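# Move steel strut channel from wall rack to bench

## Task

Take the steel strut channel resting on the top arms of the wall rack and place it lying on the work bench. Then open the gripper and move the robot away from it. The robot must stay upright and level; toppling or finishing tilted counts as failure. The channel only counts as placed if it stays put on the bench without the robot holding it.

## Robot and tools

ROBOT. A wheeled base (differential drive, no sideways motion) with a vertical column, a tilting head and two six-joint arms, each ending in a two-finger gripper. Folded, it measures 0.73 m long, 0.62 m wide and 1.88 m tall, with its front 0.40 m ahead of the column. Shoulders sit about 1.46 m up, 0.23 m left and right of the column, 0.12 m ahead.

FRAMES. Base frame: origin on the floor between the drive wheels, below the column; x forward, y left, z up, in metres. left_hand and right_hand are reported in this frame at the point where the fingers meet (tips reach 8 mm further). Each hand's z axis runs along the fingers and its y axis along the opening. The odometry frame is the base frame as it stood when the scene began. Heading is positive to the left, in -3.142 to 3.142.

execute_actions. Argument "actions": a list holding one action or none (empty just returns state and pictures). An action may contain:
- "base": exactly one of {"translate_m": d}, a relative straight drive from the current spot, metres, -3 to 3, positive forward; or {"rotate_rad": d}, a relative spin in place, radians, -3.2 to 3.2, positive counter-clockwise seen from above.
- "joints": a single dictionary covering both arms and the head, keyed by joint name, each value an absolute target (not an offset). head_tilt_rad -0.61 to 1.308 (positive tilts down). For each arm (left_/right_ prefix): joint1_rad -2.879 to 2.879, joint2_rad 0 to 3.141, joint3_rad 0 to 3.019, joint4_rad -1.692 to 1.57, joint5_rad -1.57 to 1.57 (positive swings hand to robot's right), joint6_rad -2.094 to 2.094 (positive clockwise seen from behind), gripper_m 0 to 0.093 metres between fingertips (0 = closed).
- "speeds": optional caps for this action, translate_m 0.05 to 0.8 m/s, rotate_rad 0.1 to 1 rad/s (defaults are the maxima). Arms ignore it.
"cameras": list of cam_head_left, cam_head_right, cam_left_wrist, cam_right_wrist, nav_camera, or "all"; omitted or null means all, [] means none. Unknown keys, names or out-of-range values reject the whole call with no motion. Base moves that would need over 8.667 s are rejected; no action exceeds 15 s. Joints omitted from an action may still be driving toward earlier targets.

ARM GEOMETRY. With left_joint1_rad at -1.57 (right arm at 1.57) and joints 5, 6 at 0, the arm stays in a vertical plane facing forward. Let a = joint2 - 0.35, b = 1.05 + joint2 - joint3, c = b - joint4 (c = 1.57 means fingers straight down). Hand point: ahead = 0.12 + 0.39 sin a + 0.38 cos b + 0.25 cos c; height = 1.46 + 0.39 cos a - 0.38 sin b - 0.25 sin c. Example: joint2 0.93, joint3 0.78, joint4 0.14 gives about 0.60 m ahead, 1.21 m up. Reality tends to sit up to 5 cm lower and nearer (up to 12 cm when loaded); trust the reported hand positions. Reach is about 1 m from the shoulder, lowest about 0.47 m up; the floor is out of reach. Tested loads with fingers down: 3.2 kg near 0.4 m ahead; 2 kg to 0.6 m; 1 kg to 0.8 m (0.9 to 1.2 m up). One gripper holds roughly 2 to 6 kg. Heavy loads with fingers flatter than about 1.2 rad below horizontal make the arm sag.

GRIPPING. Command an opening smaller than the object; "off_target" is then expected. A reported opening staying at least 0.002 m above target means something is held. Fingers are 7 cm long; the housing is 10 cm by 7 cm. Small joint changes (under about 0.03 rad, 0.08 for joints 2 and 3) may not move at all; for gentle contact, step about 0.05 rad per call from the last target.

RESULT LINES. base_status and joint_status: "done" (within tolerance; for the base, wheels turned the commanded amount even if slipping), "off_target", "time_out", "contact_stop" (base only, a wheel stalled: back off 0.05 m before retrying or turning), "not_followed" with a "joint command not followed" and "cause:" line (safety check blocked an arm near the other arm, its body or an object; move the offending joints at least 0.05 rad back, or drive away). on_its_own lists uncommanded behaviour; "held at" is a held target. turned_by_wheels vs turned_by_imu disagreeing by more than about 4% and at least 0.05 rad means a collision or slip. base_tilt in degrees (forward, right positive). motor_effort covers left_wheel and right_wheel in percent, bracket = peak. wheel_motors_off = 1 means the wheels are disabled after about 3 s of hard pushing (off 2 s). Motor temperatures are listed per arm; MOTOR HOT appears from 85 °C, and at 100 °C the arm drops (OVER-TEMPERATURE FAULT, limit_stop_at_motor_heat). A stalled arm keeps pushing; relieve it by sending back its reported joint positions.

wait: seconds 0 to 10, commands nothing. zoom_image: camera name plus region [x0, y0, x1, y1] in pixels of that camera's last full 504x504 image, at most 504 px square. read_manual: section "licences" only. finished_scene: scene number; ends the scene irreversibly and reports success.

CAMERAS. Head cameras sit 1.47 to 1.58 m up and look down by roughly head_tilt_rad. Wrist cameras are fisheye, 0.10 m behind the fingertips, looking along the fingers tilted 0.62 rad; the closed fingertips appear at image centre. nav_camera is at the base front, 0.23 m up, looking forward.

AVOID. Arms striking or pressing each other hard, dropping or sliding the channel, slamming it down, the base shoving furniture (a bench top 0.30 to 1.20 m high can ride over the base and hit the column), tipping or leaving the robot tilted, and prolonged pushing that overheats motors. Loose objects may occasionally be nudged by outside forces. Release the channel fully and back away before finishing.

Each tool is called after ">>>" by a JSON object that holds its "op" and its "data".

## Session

>>> {"op": "execute_actions", "data": {"actions": [{"joints":{"head_tilt_rad":0.35}}]}}

Scene clock: 0.87 s.
Motor temperatures (°C, as the motors report them): left_arm=[24 23 24 22 22 21] | right_arm=[22 26 24 23 24 23]
base_odometry: x=+0.000 y=+0.000 heading=+0.000 (m, m, rad; odometry frame)
turned_by_wheels: +0.000 (rad since the last result)
turned_by_imu: +0.000 (rad since the last result)
base_tilt: forward=-0.7 right=+0.2 (deg)
base_status: not commanded
joint_positions: head_tilt_rad=+0.369 left_joint1_rad=-1.568 left_joint2_rad=+0.876 left_joint3_rad=+0.390 left_joint4_rad=-0.913 left_joint5_rad=+0.026 left_joint6_rad=-0.011 left_gripper_m=+0.095 right_joint1_rad=+1.562 right_joint2_rad=+0.884 right_joint3_rad=+0.378 right_joint4_rad=-0.986 right_joint5_rad=+0.039 right_joint6_rad=-0.054 right_gripper_m=+0.094
joint_status: all done
wheel_motors_off: 0
motor_effort: left_wheel=+0(0) right_wheel=+0(1) (%)
left_hand: x=+0.1441 y=+0.2207 z=+1.2492 quat_wxyz=(+0.424, +0.011, -0.906, +0.009) (m; base frame)
right_hand: x=+0.1251 y=-0.2337 z=+1.2658 quat_wxyz=(+0.466, +0.029, -0.884, +0.007) (m; base frame)
pictures: cam_head_left, cam_head_right, cam_left_wrist, cam_right_wrist, nav_camera
Images, in order (width x height): cam_head_left 504x504, cam_head_right 504x504, cam_left_wrist 504x504, cam_right_wrist 504x504, nav_camera 504x504.

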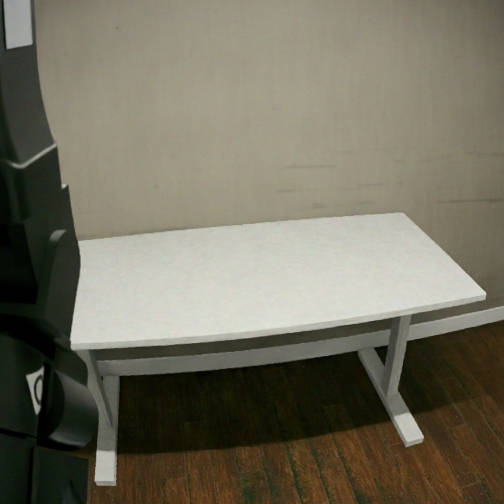

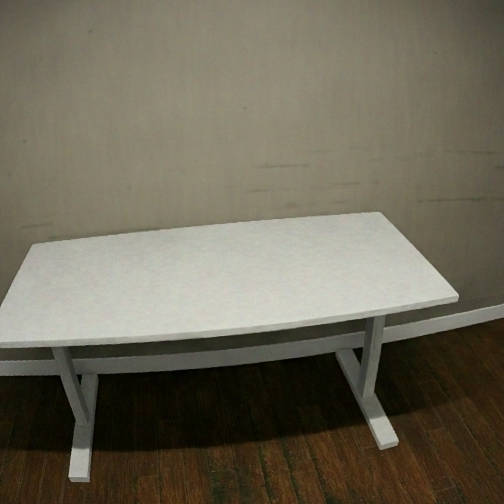

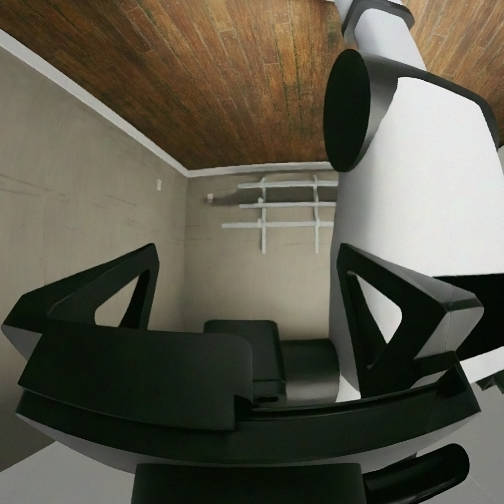

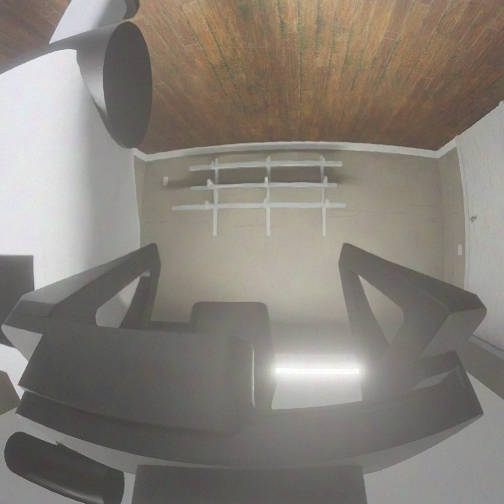

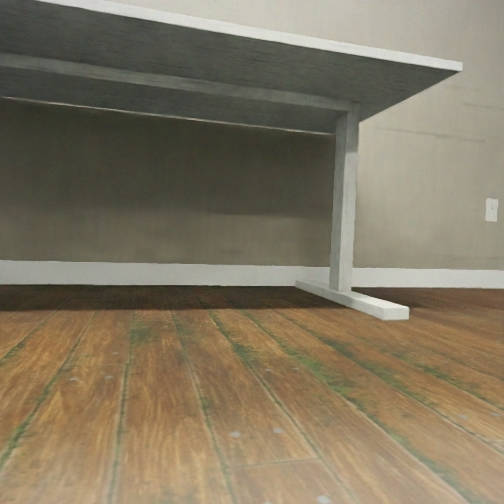

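>>> {"op": "execute_actions", "data": {"actions": [{"base":{"rotate_rad":-3.14},"joints":{"left_joint2_rad":0.95,"left_joint3_rad":0.76,"left_joint4_rad":-0.27,"left_joint6_rad":1.57,"left_joint5_rad":0,"right_joint2_rad":0.95,"right_joint3_rad":0.76,"right_joint4_rad":-0.3,"right_joint6_rad":-1.57,"right_joint5_rad":0}}], "cameras": []}}

>>> {"op": "execute_actions", "data": {"actions": [{"base":{"translate_m":1.1}}], "cameras": []}}

>>> {"op": "execute_actions", "data": {"actions": [{"base":{"rotate_rad":0.23}}]}}

Scene clock: 11.33 s.
Motor temperatures (°C, as the motors report them): left_arm=[24 23 24 22 22 21] | right_arm=[22 26 24 23 24 23]
base_odometry: x=+0.000 y=+0.000 heading=-3.140 (m, m, rad; odometry frame)
turned_by_wheels: -3.140 (rad since the last result)
turned_by_imu: -3.129 (rad since the last result)
base_tilt: forward=-0.7 right=+0.1 (deg)
base_status: done
joint_positions: head_tilt_rad=+0.369 left_joint1_rad=-1.568 left_joint2_rad=+0.954 left_joint3_rad=+0.765 left_joint4_rad=-0.279 left_joint5_rad=+0.001 left_joint6_rad=+1.560 left_gripper_m=+0.095 right_joint1_rad=+1.562 right_joint2_rad=+0.950 right_joint3_rad=+0.764 right_joint4_rad=-0.309 right_joint5_rad=+0.002 right_joint6_rad=-1.556 right_gripper_m=+0.094
joint_status: all done
wheel_motors_off: 0
motor_effort: left_wheel=+1(36) right_wheel=-1(41) (%)
left_hand: x=+0.4828 y=+0.2255 z=+1.1657 quat_wxyz=(-0.019, -0.703, -0.711, -0.020) (m; base frame)
right_hand: x=+0.4760 y=-0.2296 z=+1.1667 quat_wxyz=(-0.007, +0.700, -0.714, +0.013) (m; base frame)
pictures: none
No camera images: the call's "cameras" was empty. Leave "cameras" out to get every camera's image.

Scene clock: 14.70 s.
Motor temperatures (°C, as the motors report them): left_arm=[24 23 24 22 22 21] | right_arm=[22 26 24 23 24 23]
base_odometry: x=-1.100 y=-0.002 heading=-3.139 (m, m, rad; odometry frame)
turned_by_wheels: +0.000 (rad since the last result)
turned_by_imu: +0.001 (rad since the last result)
base_tilt: forward=-0.8 right=+0.1 (deg)
base_status: done
joint_positions: head_tilt_rad=+0.369 left_joint1_rad=-1.568 left_joint2_rad=+0.954 left_joint3_rad=+0.758 left_joint4_rad=-0.277 left_joint5_rad=+0.001 left_joint6_rad=+1.560 left_gripper_m=+0.095 right_joint1_rad=+1.562 right_joint2_rad=+0.950 right_joint3_rad=+0.758 right_joint4_rad=-0.309 right_joint5_rad=+0.002 right_joint6_rad=-1.556 right_gripper_m=+0.094
joint_status: not commanded
wheel_motors_off: 0
motor_effort: left_wheel=+0(43) right_wheel=+0(46) (%)
left_hand: x=+0.4791 y=+0.2255 z=+1.1649 quat_wxyz=(-0.018, -0.703, -0.711, -0.018) (m; base frame)
right_hand: x=+0.4721 y=-0.2296 z=+1.1658 quat_wxyz=(-0.005, +0.700, -0.714, +0.011) (m; base frame)
pictures: none
No camera images: the call's "cameras" was empty. Leave "cameras" out to get every camera's image.

Scene clock: 15.97 s.
Motor temperatures (°C, as the motors report them): left_arm=[24 23 24 22 22 21] | right_arm=[22 26 24 23 24 23]
base_odometry: x=-1.100 y=-0.002 heading=-2.910 (m, m, rad; odometry frame)
turned_by_wheels: +0.229 (rad since the last result)
turned_by_imu: +0.227 (rad since the last result)
base_tilt: forward=-0.6 right=+0.4 (deg)
base_status: done
joint_positions: head_tilt_rad=+0.369 left_joint1_rad=-1.568 left_joint2_rad=+0.954 left_joint3_rad=+0.758 left_joint4_rad=-0.277 left_joint5_rad=+0.001 left_joint6_rad=+1.560 left_gripper_m=+0.095 right_joint1_rad=+1.562 right_joint2_rad=+0.950 right_joint3_rad=+0.758 right_joint4_rad=-0.309 right_joint5_rad=+0.002 right_joint6_rad=-1.556 right_gripper_m=+0.094
joint_status: not commanded
wheel_motors_off: 0
motor_effort: left_wheel=-1(39) right_wheel=+0(35) (%)
left_hand: x=+0.4791 y=+0.2255 z=+1.1649 quat_wxyz=(-0.018, -0.703, -0.711, -0.018) (m; base frame)
right_hand: x=+0.4721 y=-0.2296 z=+1.1658 quat_wxyz=(-0.005, +0.700, -0.714, +0.011) (m; base frame)
pictures: cam_head_left, cam_head_right, cam_left_wrist, cam_right_wrist, nav_camera
Images, in order (width x height): cam_head_left 504x504, cam_head_right 504x504, cam_left_wrist 504x504, cam_right_wrist 504x504, nav_camera 504x504.

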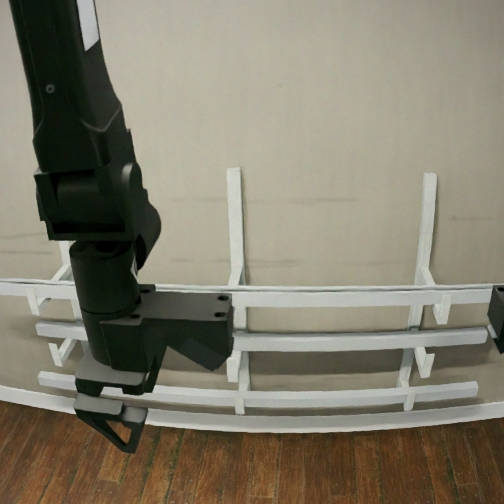

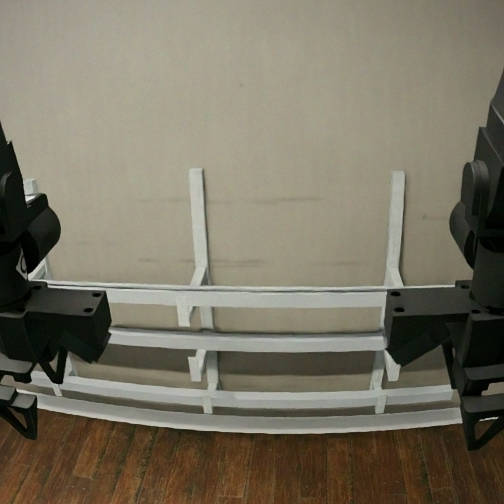

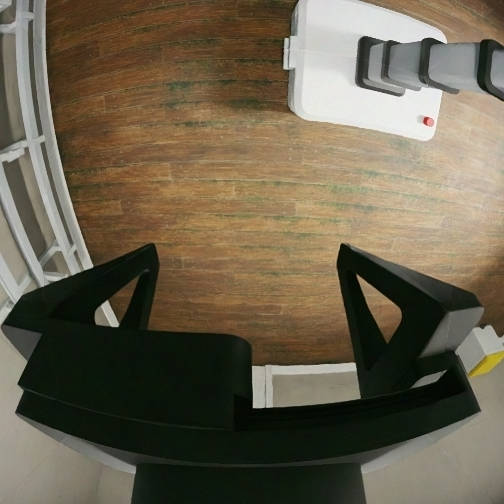

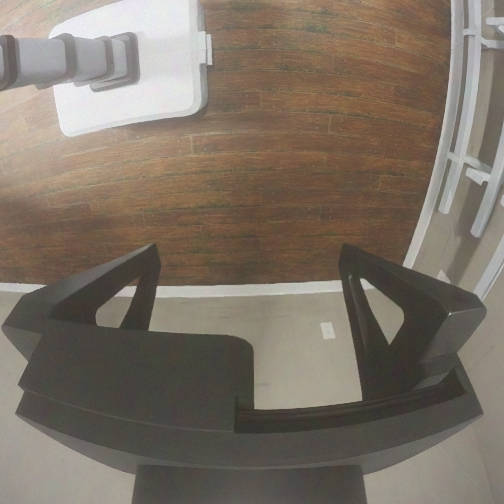

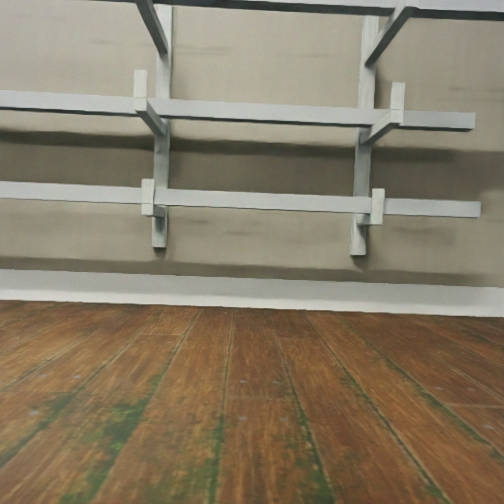

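>>> {"op": "execute_actions", "data": {"actions": [{"base":{"rotate_rad":0.22},"joints":{"head_tilt_rad":0.9,"left_joint2_rad":1.45,"left_joint3_rad":0.93,"left_joint4_rad":0.06,"right_joint2_rad":1.45,"right_joint3_rad":0.93,"right_joint4_rad":0.02}}], "cameras": []}}

>>> {"op": "execute_actions", "data": {"actions": [{"base":{"translate_m":0.75}}], "cameras": []}}

>>> {"op": "execute_actions", "data": {"actions": [{"base":{"rotate_rad":-0.2}}]}}

Scene clock: 21.73 s.
Motor temperatures (°C, as the motors report them): left_arm=[24 23 24 22 22 21] | right_arm=[22 26 24 23 24 23]
base_odometry: x=-1.100 y=-0.002 heading=-2.691 (m, m, rad; odometry frame)
turned_by_wheels: +0.220 (rad since the last result)
turned_by_imu: +0.217 (rad since the last result)
base_tilt: forward=-0.9 right=+0.3 (deg)
base_status: done
joint_positions: head_tilt_rad=+0.901 left_joint1_rad=-1.567 left_joint2_rad=+1.464 left_joint3_rad=+0.927 left_joint4_rad=+0.052 left_joint5_rad=+0.001 left_joint6_rad=+1.561 left_gripper_m=+0.095 right_joint1_rad=+1.563 right_joint2_rad=+1.468 right_joint3_rad=+0.928 right_joint4_rad=+0.013 right_joint5_rad=+0.002 right_joint6_rad=-1.557 right_gripper_m=+0.094
joint_status: all done
wheel_motors_off: 0
motor_effort: left_wheel=-1(41) right_wheel=+1(27) (%)
left_hand: x=+0.4742 y=+0.2265 z=+0.9969 quat_wxyz=(-0.013, -0.703, -0.711, -0.014) (m; base frame)
right_hand: x=+0.4632 y=-0.2303 z=+0.9953 quat_wxyz=(+0.004, +0.701, -0.713, +0.002) (m; base frame)
pictures: none
No camera images: the call's "cameras" was empty. Leave "cameras" out to get every camera's image.

Scene clock: 24.47 s.
Motor temperatures (°C, as the motors report them): left_arm=[24 24 24 22 22 21] | right_arm=[22 26 24 23 24 23]
base_odometry: x=-1.775 y=-0.329 heading=-2.691 (m, m, rad; odometry frame)
turned_by_wheels: +0.000 (rad since the last result)
turned_by_imu: +0.000 (rad since the last result)
base_tilt: forward=-0.7 right=+0.3 (deg)
base_status: done
joint_positions: head_tilt_rad=+0.902 left_joint1_rad=-1.567 left_joint2_rad=+1.462 left_joint3_rad=+0.932 left_joint4_rad=+0.052 left_joint5_rad=+0.001 left_joint6_rad=+1.561 left_gripper_m=+0.095 right_joint1_rad=+1.563 right_joint2_rad=+1.466 right_joint3_rad=+0.932 right_joint4_rad=+0.013 right_joint5_rad=+0.002 right_joint6_rad=-1.557 right_gripper_m=+0.094
joint_status: not commanded
wheel_motors_off: 0
motor_effort: left_wheel=-1(41) right_wheel=+0(54) (%)
left_hand: x=+0.4783 y=+0.2265 z=+0.9978 quat_wxyz=(-0.016, -0.703, -0.711, -0.017) (m; base frame)
right_hand: x=+0.4669 y=-0.2303 z=+0.9960 quat_wxyz=(+0.002, +0.701, -0.713, +0.004) (m; base frame)
pictures: none
No camera images: the call's "cameras" was empty. Leave "cameras" out to get every camera's image.

Scene clock: 25.67 s.
Motor temperatures (°C, as the motors report them): left_arm=[24 24 24 22 22 21] | right_arm=[22 26 24 23 24 23]
base_odometry: x=-1.776 y=-0.329 heading=-2.890 (m, m, rad; odometry frame)
turned_by_wheels: -0.199 (rad since the last result)
turned_by_imu: -0.198 (rad since the last result)
base_tilt: forward=-0.7 right=+0.2 (deg)
base_status: done
joint_positions: head_tilt_rad=+0.902 left_joint1_rad=-1.567 left_joint2_rad=+1.462 left_joint3_rad=+0.932 left_joint4_rad=+0.052 left_joint5_rad=+0.001 left_joint6_rad=+1.561 left_gripper_m=+0.095 right_joint1_rad=+1.563 right_joint2_rad=+1.466 right_joint3_rad=+0.932 right_joint4_rad=+0.013 right_joint5_rad=+0.002 right_joint6_rad=-1.557 right_gripper_m=+0.094
joint_status: not commanded
wheel_motors_off: 0
motor_effort: left_wheel=+1(29) right_wheel=-1(44) (%)
left_hand: x=+0.4783 y=+0.2263 z=+0.9978 quat_wxyz=(-0.016, -0.703, -0.711, -0.017) (m; base frame)
right_hand: x=+0.4669 y=-0.2306 z=+0.9960 quat_wxyz=(+0.002, +0.701, -0.713, +0.004) (m; base frame)
pictures: cam_head_left, cam_head_right, cam_left_wrist, cam_right_wrist, nav_camera
Images, in order (width x height): cam_head_left 504x504, cam_head_right 504x504, cam_left_wrist 504x504, cam_right_wrist 504x504, nav_camera 504x504.

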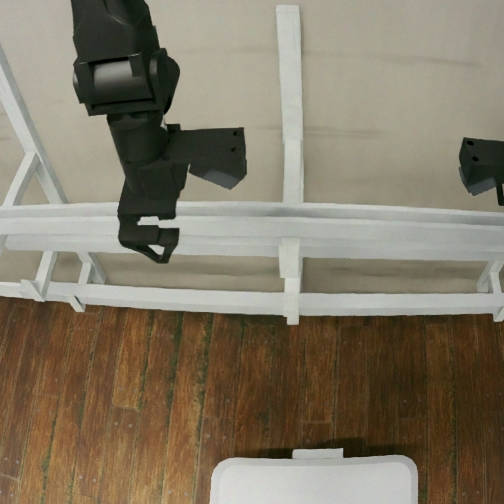

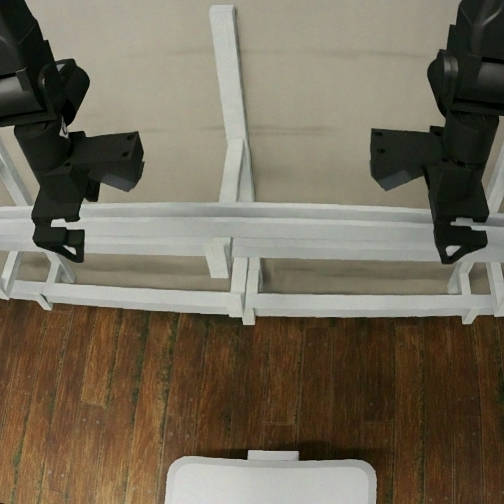

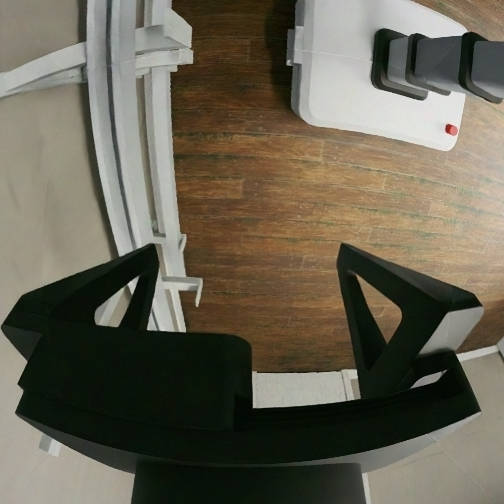

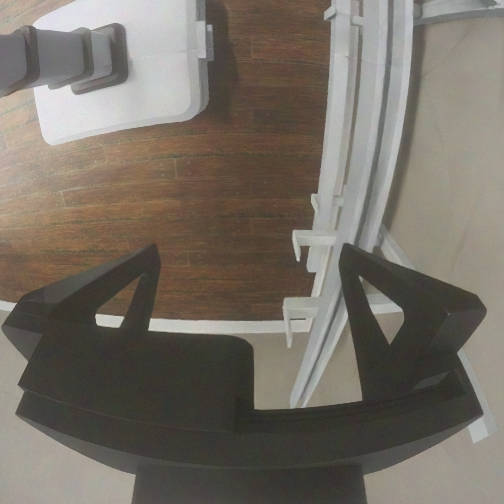

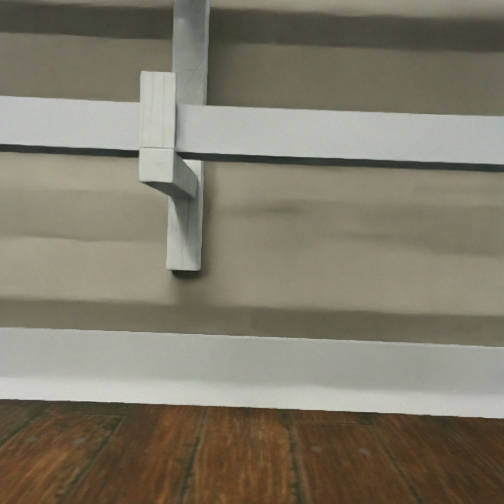

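>>> {"op": "execute_actions", "data": {"actions": [{"base":{"translate_m":0.16},"joints":{"left_joint2_rad":1.76,"left_joint3_rad":1.125,"left_joint4_rad":0.18,"right_joint2_rad":1.76,"right_joint3_rad":1.125,"right_joint4_rad":0.14}}], "cameras": ["cam_left_wrist","cam_right_wrist","cam_head_right"]}}

Scene clock: 30.27 s.
Motor temperatures (°C, as the motors report them): left_arm=[24 24 24 22 22 21] | right_arm=[22 27 24 23 24 23]
base_odometry: x=-1.930 y=-0.369 heading=-2.891 (m, m, rad; odometry frame)
turned_by_wheels: -0.001 (rad since the last result)
turned_by_imu: -0.002 (rad since the last result)
base_tilt: forward=-0.8 right=+0.2 (deg)
base_status: done
joint_positions: head_tilt_rad=+0.902 left_joint1_rad=-1.567 left_joint2_rad=+1.769 left_joint3_rad=+1.126 left_joint4_rad=+0.178 left_joint5_rad=+0.001 left_joint6_rad=+1.561 left_gripper_m=+0.095 right_joint1_rad=+1.563 right_joint2_rad=+1.768 right_joint3_rad=+1.127 right_joint4_rad=+0.137 right_joint5_rad=+0.002 right_joint6_rad=-1.558 right_gripper_m=+0.094
joint_status: all done
wheel_motors_off: 0
motor_effort: left_wheel=-1(43) right_wheel=+0(49) (%)
left_hand: x=+0.4735 y=+0.2266 z=+0.8882 quat_wxyz=(-0.020, -0.703, -0.711, -0.021) (m; base frame)
right_hand: x=+0.4641 y=-0.2313 z=+0.8881 quat_wxyz=(-0.004, +0.701, -0.713, +0.010) (m; base frame)
pictures: cam_head_right, cam_left_wrist, cam_right_wrist
Images, in order (width x height): cam_head_right 504x504, cam_left_wrist 504x504, cam_right_wrist 504x504.

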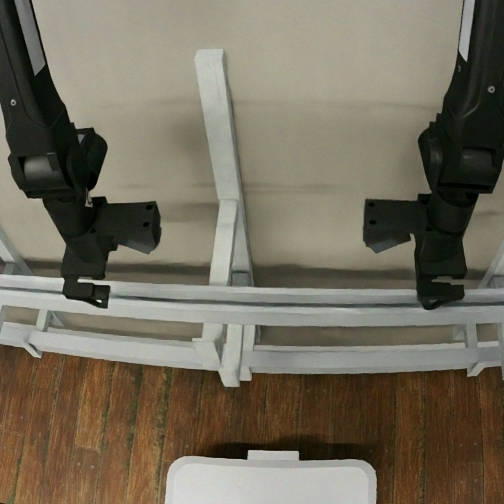

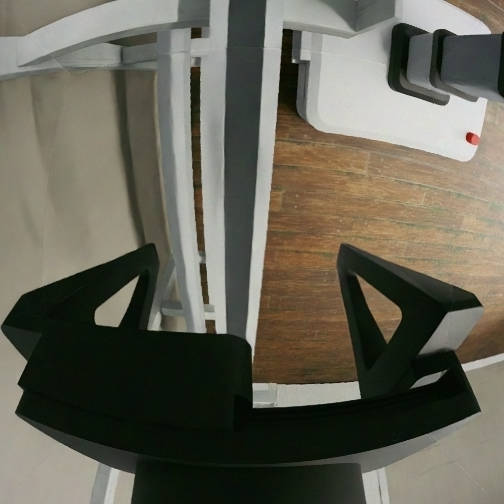

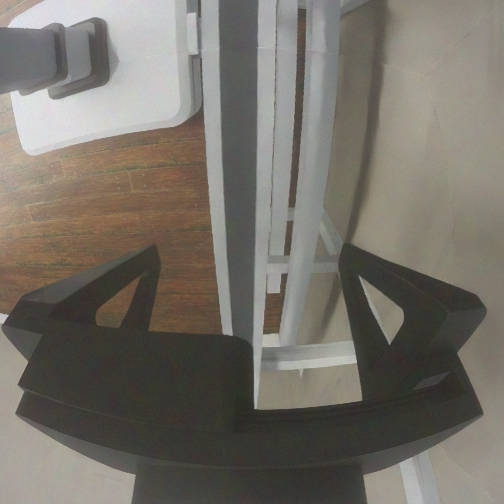

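>>> {"op": "execute_actions", "data": {"actions": [{"joints":{"left_joint2_rad":1.85,"left_joint3_rad":1.2,"right_joint2_rad":1.85,"right_joint3_rad":1.19}}], "cameras": []}}

>>> {"op": "execute_actions", "data": {"actions": [{"joints":{"left_joint2_rad":1.92,"left_joint3_rad":1.27,"right_joint2_rad":1.92,"right_joint3_rad":1.26}}], "cameras": []}}

>>> {"op": "execute_actions", "data": {"actions": [{"joints":{"left_joint2_rad":1.99,"left_joint3_rad":1.34,"right_joint2_rad":1.99,"right_joint3_rad":1.33}}], "cameras": ["cam_left_wrist","cam_right_wrist","cam_head_right"]}}

Scene clock: 37.70 s.
Motor temperatures (°C, as the motors report them): left_arm=[24 24 24 22 22 21] | right_arm=[22 27 24 23 24 23]
base_odometry: x=-1.930 y=-0.369 heading=-2.891 (m, m, rad; odometry frame)
turned_by_wheels: +0.000 (rad since the last result)
turned_by_imu: -0.001 (rad since the last result)
base_tilt: forward=-0.6 right=+0.0 (deg)
base_status: not commanded
joint_positions: head_tilt_rad=+0.902 left_joint1_rad=-1.567 left_joint2_rad=+1.840 left_joint3_rad=+1.203 left_joint4_rad=+0.178 left_joint5_rad=+0.001 left_joint6_rad=+1.561 left_gripper_m=+0.095 right_joint1_rad=+1.563 right_joint2_rad=+1.835 right_joint3_rad=+1.192 right_joint4_rad=+0.137 right_joint5_rad=+0.002 right_joint6_rad=-1.558 right_gripper_m=+0.094
joint_status: all done
wheel_motors_off: 0
motor_effort: left_wheel=+0(1) right_wheel=+0(1) (%)
left_hand: x=+0.4804 y=+0.2267 z=+0.8610 quat_wxyz=(-0.023, -0.703, -0.711, -0.024) (m; base frame)
right_hand: x=+0.4666 y=-0.2315 z=+0.8627 quat_wxyz=(-0.003, +0.701, -0.713, +0.010) (m; base frame)
pictures: none
No camera images: the call's "cameras" was empty. Leave "cameras" out to get every camera's image.

Scene clock: 38.43 s.
Motor temperatures (°C, as the motors report them): left_arm=[24 24 24 22 22 21] | right_arm=[22 27 24 23 24 23]
base_odometry: x=-1.930 y=-0.369 heading=-2.891 (m, m, rad; odometry frame)
turned_by_wheels: +0.000 (rad since the last result)
turned_by_imu: +0.000 (rad since the last result)
base_tilt: forward=-0.7 right=+0.3 (deg)
base_status: not commanded
joint_positions: head_tilt_rad=+0.902 left_joint1_rad=-1.567 left_joint2_rad=+1.911 left_joint3_rad=+1.272 left_joint4_rad=+0.178 left_joint5_rad=+0.001 left_joint6_rad=+1.561 left_gripper_m=+0.095 right_joint1_rad=+1.563 right_joint2_rad=+1.905 right_joint3_rad=+1.262 right_joint4_rad=+0.137 right_joint5_rad=+0.002 right_joint6_rad=-1.558 right_gripper_m=+0.094
joint_status: all done
wheel_motors_off: 0
motor_effort: left_wheel=-1(1) right_wheel=+1(1) (%)
left_hand: x=+0.4803 y=+0.2268 z=+0.8337 quat_wxyz=(-0.022, -0.703, -0.711, -0.023) (m; base frame)
right_hand: x=+0.4672 y=-0.2317 z=+0.8357 quat_wxyz=(-0.003, +0.701, -0.713, +0.009) (m; base frame)
pictures: none
No camera images: the call's "cameras" was empty. Leave "cameras" out to get every camera's image.

Scene clock: 39.17 s.
Motor temperatures (°C, as the motors report them): left_arm=[24 24 24 22 22 21] | right_arm=[22 27 24 23 24 23]
base_odometry: x=-1.930 y=-0.369 heading=-2.891 (m, m, rad; odometry frame)
turned_by_wheels: +0.000 (rad since the last result)
turned_by_imu: +0.000 (rad since the last result)
base_tilt: forward=-0.7 right=+0.2 (deg)
base_status: not commanded
joint_positions: head_tilt_rad=+0.902 left_joint1_rad=-1.567 left_joint2_rad=+1.980 left_joint3_rad=+1.343 left_joint4_rad=+0.178 left_joint5_rad=+0.001 left_joint6_rad=+1.561 left_gripper_m=+0.095 right_joint1_rad=+1.563 right_joint2_rad=+1.975 right_joint3_rad=+1.332 right_joint4_rad=+0.137 right_joint5_rad=+0.002 right_joint6_rad=-1.558 right_gripper_m=+0.094
joint_status: all done
wheel_motors_off: 0
motor_effort: left_wheel=+1(0) right_wheel=+0(1) (%)
left_hand: x=+0.4803 y=+0.2269 z=+0.8069 quat_wxyz=(-0.022, -0.703, -0.711, -0.023) (m; base frame)
right_hand: x=+0.4668 y=-0.2319 z=+0.8086 quat_wxyz=(-0.003, +0.701, -0.713, +0.009) (m; base frame)
pictures: cam_head_right, cam_left_wrist, cam_right_wrist
Images, in order (width x height): cam_head_right 504x504, cam_left_wrist 504x504, cam_right_wrist 504x504.

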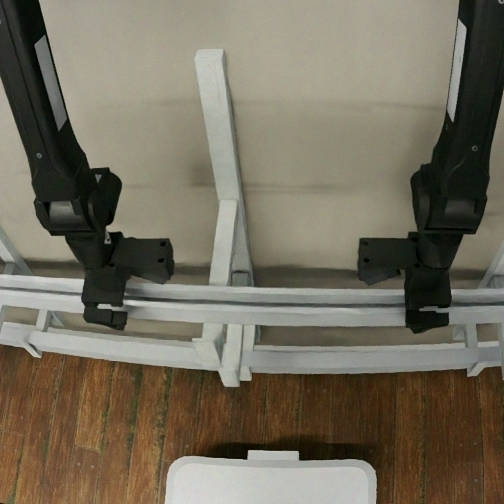

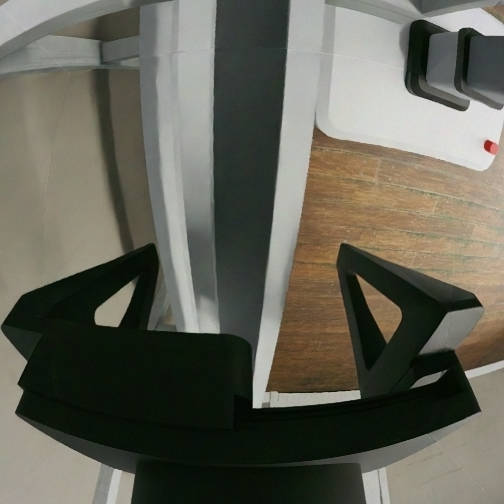

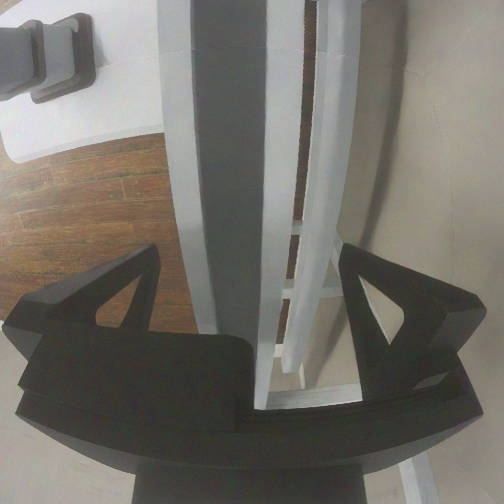

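>>> {"op": "execute_actions", "data": {"actions": [{"joints":{"left_gripper_m":0.02,"right_gripper_m":0.02}}], "cameras": []}}

>>> {"op": "execute_actions", "data": {"actions": [{"joints":{"left_joint2_rad":1.78,"left_joint3_rad":1.22,"right_joint2_rad":1.78,"right_joint3_rad":1.21}}], "cameras": []}}

>>> {"op": "execute_actions", "data": {"actions": [{"joints":{"left_joint2_rad":1.5,"left_joint3_rad":1.0,"left_joint4_rad":0.14,"right_joint2_rad":1.5,"right_joint3_rad":1.0,"right_joint4_rad":0.1}}], "cameras": ["cam_head_right"]}}

Scene clock: 43.90 s.
Motor temperatures (°C, as the motors report them): left_arm=[24 24 24 22 22 21] | right_arm=[22 27 24 23 24 23]
base_odometry: x=-1.930 y=-0.369 heading=-2.891 (m, m, rad; odometry frame)
turned_by_wheels: +0.000 (rad since the last result)
turned_by_imu: -0.001 (rad since the last result)
base_tilt: forward=-0.7 right=+0.1 (deg)
base_status: not commanded
joint_positions: head_tilt_rad=+0.902 left_joint1_rad=-1.567 left_joint2_rad=+1.980 left_joint3_rad=+1.347 left_joint4_rad=+0.180 left_joint5_rad=+0.001 left_joint6_rad=+1.569 left_gripper_m=+0.041 right_joint1_rad=+1.563 right_joint2_rad=+1.979 right_joint3_rad=+1.327 right_joint4_rad=+0.136 right_joint5_rad=+0.002 right_joint6_rad=-1.558 right_gripper_m=+0.040
joint_status: left_gripper_m off_target (ended at +0.041, target +0.020); right_gripper_m off_target (ended at +0.040, target +0.020)
wheel_motors_off: 0
motor_effort: left_wheel=-1(2) right_wheel=+1(1) (%)
left_hand: x=+0.4834 y=+0.2270 z=+0.8068 quat_wxyz=(-0.024, -0.706, -0.708, -0.026) (m; base frame)
right_hand: x=+0.4608 y=-0.2318 z=+0.8076 quat_wxyz=(+0.001, +0.701, -0.713, +0.006) (m; base frame)
pictures: none
No camera images: the call's "cameras" was empty. Leave "cameras" out to get every camera's image.

Scene clock: 45.23 s.
Motor temperatures (°C, as the motors report them): left_arm=[24 24 24 22 22 21] | right_arm=[22 27 24 23 24 23]
base_odometry: x=-1.930 y=-0.369 heading=-2.891 (m, m, rad; odometry frame)
turned_by_wheels: +0.000 (rad since the last result)
turned_by_imu: +0.000 (rad since the last result)
base_tilt: forward=-0.7 right=+0.4 (deg)
base_status: not commanded
joint_positions: head_tilt_rad=+0.902 left_joint1_rad=-1.566 left_joint2_rad=+1.894 left_joint3_rad=+1.233 left_joint4_rad=+0.175 left_joint5_rad=-0.004 left_joint6_rad=+1.575 left_gripper_m=+0.041 right_joint1_rad=+1.563 right_joint2_rad=+1.913 right_joint3_rad=+1.235 right_joint4_rad=+0.139 right_joint5_rad=-0.006 right_joint6_rad=-1.563 right_gripper_m=+0.040
joint_status: all done
wheel_motors_off: 0
motor_effort: left_wheel=-1(4) right_wheel=+1(2) (%)
left_hand: x=+0.4656 y=+0.2285 z=+0.8409 quat_wxyz=(-0.011, -0.708, -0.706, -0.016) (m; base frame)
right_hand: x=+0.4457 y=-0.2301 z=+0.8344 quat_wxyz=(+0.006, +0.703, -0.711, -0.006) (m; base frame)
pictures: none
No camera images: the call's "cameras" was empty. Leave "cameras" out to get every camera's image.

Scene clock: 46.67 s.
Motor temperatures (°C, as the motors report them): left_arm=[24 24 24 22 22 21] | right_arm=[22 27 24 23 24 23]
base_odometry: x=-1.930 y=-0.369 heading=-2.891 (m, m, rad; odometry frame)
turned_by_wheels: +0.000 (rad since the last result)
turned_by_imu: +0.000 (rad since the last result)
base_tilt: forward=-0.6 right=+0.5 (deg)
base_status: not commanded
joint_positions: head_tilt_rad=+0.902 left_joint1_rad=-1.566 left_joint2_rad=+1.595 left_joint3_rad=+1.007 left_joint4_rad=+0.140 left_joint5_rad=-0.005 left_joint6_rad=+1.569 left_gripper_m=+0.041 right_joint1_rad=+1.563 right_joint2_rad=+1.618 right_joint3_rad=+1.012 right_joint4_rad=+0.103 right_joint5_rad=-0.006 right_joint6_rad=-1.569 right_gripper_m=+0.040
joint_status: all done
wheel_motors_off: 0
motor_effort: left_wheel=-1(2) right_wheel=+0(3) (%)
left_hand: x=+0.4830 y=+0.2287 z=+0.9516 quat_wxyz=(-0.024, -0.705, -0.708, -0.030) (m; base frame)
right_hand: x=+0.4653 y=-0.2295 z=+0.9432 quat_wxyz=(-0.007, +0.705, -0.709, +0.008) (m; base frame)
pictures: cam_head_right
Images, in order (width x height): cam_head_right 504x504.

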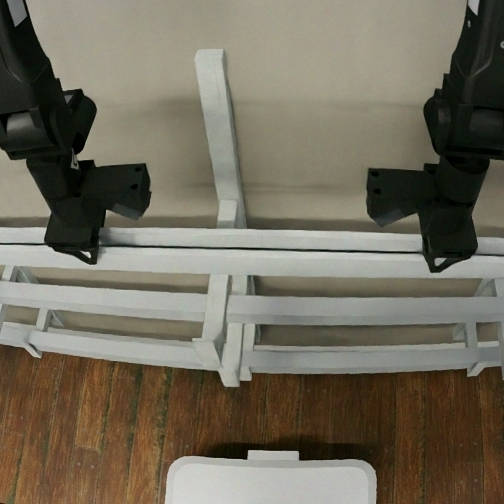

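>>> {"op": "execute_actions", "data": {"actions": [{"base":{"translate_m":-0.95},"speeds":{"translate_m":0.5}}], "cameras": []}}

>>> {"op": "execute_actions", "data": {"actions": [{"base":{"rotate_rad":2.87},"speeds":{"rotate_rad":0.6},"joints":{"head_tilt_rad":0.6}}], "cameras": []}}

>>> {"op": "execute_actions", "data": {"actions": [{"base":{"translate_m":1.25},"speeds":{"translate_m":0.5}}], "cameras": []}}

>>> {"op": "execute_actions", "data": {"actions": [{"base":{"rotate_rad":0.29},"speeds":{"rotate_rad":0.6}}], "cameras": ["nav_camera"]}}

>>> {"op": "execute_actions", "data": {"actions": [{"base":{"translate_m":0.65},"speeds":{"translate_m":0.4},"joints":{"head_tilt_rad":1.0}}], "cameras": ["cam_head_right","cam_left_wrist"]}}

Scene clock: 56.60 s.
Motor temperatures (°C, as the motors report them): left_arm=[24 25 24 22 22 21] | right_arm=[22 28 24 23 24 23]
base_odometry: x=-1.010 y=-0.133 heading=-2.891 (m, m, rad; odometry frame)
turned_by_wheels: +0.000 (rad since the last result)
turned_by_imu: -0.003 (rad since the last result)
base_tilt: forward=-0.8 right=+0.2 (deg)
base_status: done
joint_positions: head_tilt_rad=+0.902 left_joint1_rad=-1.566 left_joint2_rad=+1.597 left_joint3_rad=+1.007 left_joint4_rad=+0.133 left_joint5_rad=-0.005 left_joint6_rad=+1.569 left_gripper_m=+0.041 right_joint1_rad=+1.563 right_joint2_rad=+1.618 right_joint3_rad=+1.011 right_joint4_rad=+0.097 right_joint5_rad=-0.006 right_joint6_rad=-1.569 right_gripper_m=+0.040
joint_status: not commanded
wheel_motors_off: 0
motor_effort: left_wheel=+0(34) right_wheel=+1(60) (%)
left_hand: x=+0.4804 y=+0.2287 z=+0.9509 quat_wxyz=(-0.020, -0.705, -0.708, -0.027) (m; base frame)
right_hand: x=+0.4632 y=-0.2295 z=+0.9432 quat_wxyz=(-0.005, +0.705, -0.709, +0.005) (m; base frame)
pictures: none
No camera images: the call's "cameras" was empty. Leave "cameras" out to get every camera's image.

Scene clock: 62.60 s.
Motor temperatures (°C, as the motors report them): left_arm=[24 25 24 22 22 21] | right_arm=[22 29 24 23 24 23]
base_odometry: x=-1.010 y=-0.133 heading=-0.021 (m, m, rad; odometry frame)
turned_by_wheels: +2.870 (rad since the last result)
turned_by_imu: +2.856 (rad since the last result)
base_tilt: forward=-0.7 right=+0.3 (deg)
base_status: done
joint_positions: head_tilt_rad=+0.618 left_joint1_rad=-1.558 left_joint2_rad=+1.597 left_joint3_rad=+1.004 left_joint4_rad=+0.133 left_joint5_rad=-0.002 left_joint6_rad=+1.569 left_gripper_m=+0.041 right_joint1_rad=+1.569 right_joint2_rad=+1.618 right_joint3_rad=+1.020 right_joint4_rad=+0.097 right_joint5_rad=-0.004 right_joint6_rad=-1.582 right_gripper_m=+0.040
joint_status: all done
wheel_motors_off: 0
motor_effort: left_wheel=-3(36) right_wheel=+4(52) (%)
left_hand: x=+0.4784 y=+0.2329 z=+0.9509 quat_wxyz=(-0.018, -0.704, -0.710, -0.027) (m; base frame)
right_hand: x=+0.4687 y=-0.2260 z=+0.9429 quat_wxyz=(-0.009, +0.711, -0.704, +0.007) (m; base frame)
pictures: none
No camera images: the call's "cameras" was empty. Leave "cameras" out to get every camera's image.

Scene clock: 66.53 s.
Motor temperatures (°C, as the motors report them): left_arm=[24 25 24 22 22 21] | right_arm=[22 29 24 23 24 23]
base_odometry: x=+0.240 y=-0.159 heading=-0.021 (m, m, rad; odometry frame)
turned_by_wheels: +0.000 (rad since the last result)
turned_by_imu: +0.001 (rad since the last result)
base_tilt: forward=-0.7 right=+0.3 (deg)
base_status: done
joint_positions: head_tilt_rad=+0.617 left_joint1_rad=-1.558 left_joint2_rad=+1.598 left_joint3_rad=+1.008 left_joint4_rad=+0.131 left_joint5_rad=-0.002 left_joint6_rad=+1.572 left_gripper_m=+0.041 right_joint1_rad=+1.569 right_joint2_rad=+1.618 right_joint3_rad=+1.017 right_joint4_rad=+0.103 right_joint5_rad=-0.004 right_joint6_rad=-1.579 right_gripper_m=+0.040
joint_status: not commanded
wheel_motors_off: 0
motor_effort: left_wheel=+0(40) right_wheel=+0(54) (%)
left_hand: x=+0.4797 y=+0.2328 z=+0.9505 quat_wxyz=(-0.018, -0.705, -0.708, -0.027) (m; base frame)
right_hand: x=+0.4684 y=-0.2262 z=+0.9430 quat_wxyz=(-0.010, +0.709, -0.705, +0.008) (m; base frame)
pictures: none
No camera images: the call's "cameras" was empty. Leave "cameras" out to get every camera's image.

Scene clock: 68.27 s.
Motor temperatures (°C, as the motors report them): left_arm=[24 25 24 22 22 21] | right_arm=[22 29 24 23 24 23]
base_odometry: x=+0.240 y=-0.159 heading=+0.268 (m, m, rad; odometry frame)
turned_by_wheels: +0.289 (rad since the last result)
turned_by_imu: +0.284 (rad since the last result)
base_tilt: forward=-0.7 right=+0.3 (deg)
base_status: done
joint_positions: head_tilt_rad=+0.617 left_joint1_rad=-1.559 left_joint2_rad=+1.598 left_joint3_rad=+1.004 left_joint4_rad=+0.131 left_joint5_rad=-0.002 left_joint6_rad=+1.572 left_gripper_m=+0.041 right_joint1_rad=+1.568 right_joint2_rad=+1.618 right_joint3_rad=+1.017 right_joint4_rad=+0.103 right_joint5_rad=-0.002 right_joint6_rad=-1.584 right_gripper_m=+0.040
joint_status: not commanded
wheel_motors_off: 0
motor_effort: left_wheel=-3(46) right_wheel=+1(45) (%)
left_hand: x=+0.4776 y=+0.2321 z=+0.9505 quat_wxyz=(-0.018, -0.705, -0.708, -0.026) (m; base frame)
right_hand: x=+0.4682 y=-0.2269 z=+0.9430 quat_wxyz=(-0.009, +0.711, -0.703, +0.009) (m; base frame)
pictures: nav_camera
Images, in order (width x height): nav_camera 504x504.

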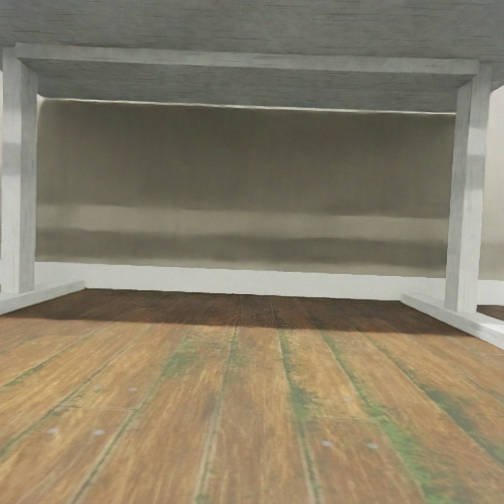

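Scene clock: 71.13 s.
Motor temperatures (°C, as the motors report them): left_arm=[24 25 24 22 22 21] | right_arm=[22 29 24 23 24 23]
base_odometry: x=+0.866 y=+0.013 heading=+0.269 (m, m, rad; odometry frame)
turned_by_wheels: +0.000 (rad since the last result)
turned_by_imu: +0.000 (rad since the last result)
base_tilt: forward=-0.7 right=+0.3 (deg)
base_status: done
joint_positions: head_tilt_rad=+1.000 left_joint1_rad=-1.559 left_joint2_rad=+1.599 left_joint3_rad=+1.007 left_joint4_rad=+0.129 left_joint5_rad=-0.002 left_joint6_rad=+1.573 left_gripper_m=+0.041 right_joint1_rad=+1.568 right_joint2_rad=+1.618 right_joint3_rad=+1.017 right_joint4_rad=+0.105 right_joint5_rad=-0.002 right_joint6_rad=-1.583 right_gripper_m=+0.040
joint_status: all done
wheel_motors_off: 0
motor_effort: left_wheel=+0(46) right_wheel=+1(52) (%)
left_hand: x=+0.4782 y=+0.2321 z=+0.9502 quat_wxyz=(-0.017, -0.706, -0.708, -0.026) (m; base frame)
right_hand: x=+0.4691 y=-0.2269 z=+0.9430 quat_wxyz=(-0.010, +0.711, -0.703, +0.010) (m; base frame)
pictures: cam_head_right, cam_left_wrist
Images, in order (width x height): cam_head_right 504x504, cam_left_wrist 504x504.

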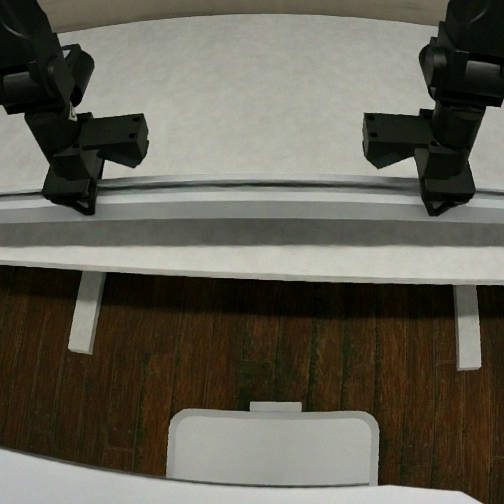

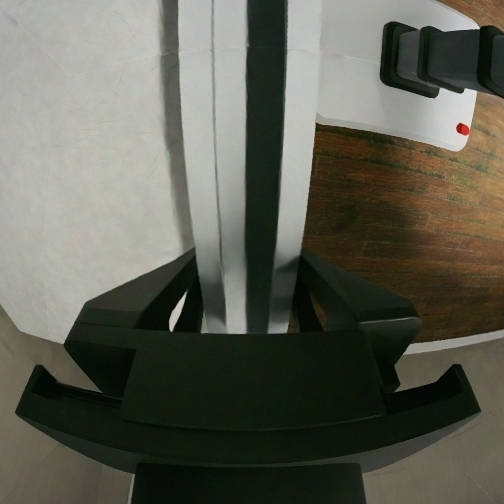

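>>> {"op": "execute_actions", "data": {"actions": [{"base":{"translate_m":0.22},"joints":{"left_joint2_rad":1.82,"left_joint3_rad":1.3,"right_joint2_rad":1.82,"right_joint3_rad":1.3,"left_joint4_rad":0.17,"right_joint4_rad":0.14}}], "cameras": []}}

>>> {"op": "execute_actions", "data": {"actions": [{"joints":{"left_joint2_rad":1.9,"left_joint3_rad":1.38,"right_joint2_rad":1.9,"right_joint3_rad":1.38}}], "cameras": []}}

>>> {"op": "execute_actions", "data": {"actions": [{"joints":{"left_joint2_rad":1.97,"left_joint3_rad":1.45,"right_joint2_rad":1.97,"right_joint3_rad":1.45}}], "cameras": []}}

>>> {"op": "execute_actions", "data": {"actions": [{"joints":{"left_joint2_rad":2.04,"left_joint3_rad":1.51,"right_joint2_rad":2.04,"right_joint3_rad":1.51}}], "cameras": ["cam_head_right"]}}

Scene clock: 79.67 s.
Motor temperatures (°C, as the motors report them): left_arm=[24 26 24 22 22 21] | right_arm=[22 29 24 23 24 23]
base_odometry: x=+1.079 y=+0.072 heading=+0.269 (m, m, rad; odometry frame)
turned_by_wheels: +0.000 (rad since the last result)
turned_by_imu: -0.001 (rad since the last result)
base_tilt: forward=-0.7 right=+0.3 (deg)
base_status: done
joint_positions: head_tilt_rad=+1.001 left_joint1_rad=-1.560 left_joint2_rad=+1.925 left_joint3_rad=+1.308 left_joint4_rad=+0.163 left_joint5_rad=-0.001 left_joint6_rad=+1.575 left_gripper_m=+0.041 right_joint1_rad=+1.568 right_joint2_rad=+1.946 right_joint3_rad=+1.320 right_joint4_rad=+0.141 right_joint5_rad=-0.002 right_joint6_rad=-1.580 right_gripper_m=+0.040
joint_status: all done
wheel_motors_off: 0
motor_effort: left_wheel=+1(31) right_wheel=+0(37) (%)
left_hand: x=+0.4901 y=+0.2326 z=+0.8276 quat_wxyz=(-0.021, -0.706, -0.707, -0.028) (m; base frame)
right_hand: x=+0.4790 y=-0.2270 z=+0.8193 quat_wxyz=(-0.014, +0.710, -0.704, +0.014) (m; base frame)
pictures: none
No camera images: the call's "cameras" was empty. Leave "cameras" out to get every camera's image.

Scene clock: 80.53 s.
Motor temperatures (°C, as the motors report them): left_arm=[24 26 24 22 22 21] | right_arm=[22 29 24 23 24 23]
base_odometry: x=+1.079 y=+0.072 heading=+0.269 (m, m, rad; odometry frame)
turned_by_wheels: +0.000 (rad since the last result)
turned_by_imu: +0.000 (rad since the last result)
base_tilt: forward=-0.7 right=+0.2 (deg)
base_status: not commanded
joint_positions: head_tilt_rad=+1.001 left_joint1_rad=-1.561 left_joint2_rad=+1.988 left_joint3_rad=+1.390 left_joint4_rad=+0.161 left_joint5_rad=+0.000 left_joint6_rad=+1.575 left_gripper_m=+0.041 right_joint1_rad=+1.568 right_joint2_rad=+2.001 right_joint3_rad=+1.395 right_joint4_rad=+0.140 right_joint5_rad=-0.002 right_joint6_rad=-1.580 right_gripper_m=+0.040
joint_status: all done
wheel_motors_off: 0
motor_effort: left_wheel=+0(1) right_wheel=+0(1) (%)
left_hand: x=+0.5004 y=+0.2324 z=+0.8032 quat_wxyz=(-0.027, -0.706, -0.707, -0.034) (m; base frame)
right_hand: x=+0.4899 y=-0.2272 z=+0.7977 quat_wxyz=(-0.020, +0.710, -0.704, +0.020) (m; base frame)
pictures: none
No camera images: the call's "cameras" was empty. Leave "cameras" out to get every camera's image.

Scene clock: 81.37 s.
Motor temperatures (°C, as the motors report them): left_arm=[24 26 24 22 22 21] | right_arm=[22 29 24 23 24 23]
base_odometry: x=+1.079 y=+0.072 heading=+0.269 (m, m, rad; odometry frame)
turned_by_wheels: +0.000 (rad since the last result)
turned_by_imu: +0.000 (rad since the last result)
base_tilt: forward=-0.7 right=+0.3 (deg)
base_status: not commanded
joint_positions: head_tilt_rad=+1.001 left_joint1_rad=-1.561 left_joint2_rad=+2.059 left_joint3_rad=+1.453 left_joint4_rad=+0.161 left_joint5_rad=+0.000 left_joint6_rad=+1.575 left_gripper_m=+0.041 right_joint1_rad=+1.568 right_joint2_rad=+2.073 right_joint3_rad=+1.461 right_joint4_rad=+0.140 right_joint5_rad=-0.002 right_joint6_rad=-1.580 right_gripper_m=+0.040
joint_status: all done
wheel_motors_off: 0
motor_effort: left_wheel=-1(1) right_wheel=+0(1) (%)
left_hand: x=+0.4925 y=+0.2326 z=+0.7760 quat_wxyz=(-0.025, -0.706, -0.707, -0.031) (m; base frame)
right_hand: x=+0.4822 y=-0.2272 z=+0.7702 quat_wxyz=(-0.018, +0.710, -0.704, +0.018) (m; base frame)
pictures: none
No camera images: the call's "cameras" was empty. Leave "cameras" out to get every camera's image.

Scene clock: 82.10 s.
Motor temperatures (°C, as the motors report them): left_arm=[24 26 24 22 22 21] | right_arm=[22 29 24 23 24 23]
base_odometry: x=+1.079 y=+0.072 heading=+0.269 (m, m, rad; odometry frame)
turned_by_wheels: +0.000 (rad since the last result)
turned_by_imu: +0.000 (rad since the last result)
base_tilt: forward=-0.7 right=+0.3 (deg)
base_status: not commanded
joint_positions: head_tilt_rad=+1.001 left_joint1_rad=-1.561 left_joint2_rad=+2.114 left_joint3_rad=+1.522 left_joint4_rad=+0.162 left_joint5_rad=+0.003 left_joint6_rad=+1.576 left_gripper_m=+0.041 right_joint1_rad=+1.568 right_joint2_rad=+2.114 right_joint3_rad=+1.513 right_joint4_rad=+0.139 right_joint5_rad=+0.001 right_joint6_rad=-1.579 right_gripper_m=+0.040
joint_status: all done
wheel_motors_off: 0
motor_effort: left_wheel=+1(2) right_wheel=+0(1) (%)
left_hand: x=+0.4981 y=+0.2324 z=+0.7550 quat_wxyz=(-0.031, -0.706, -0.706, -0.035) (m; base frame)
right_hand: x=+0.4869 y=-0.2278 z=+0.7547 quat_wxyz=(-0.021, +0.709, -0.704, +0.023) (m; base frame)
pictures: cam_head_right
Images, in order (width x height): cam_head_right 504x504.

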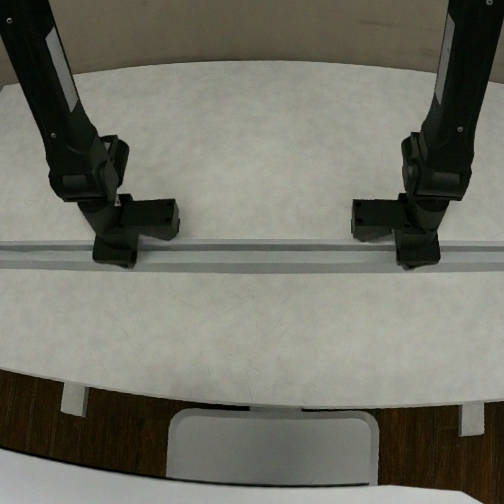

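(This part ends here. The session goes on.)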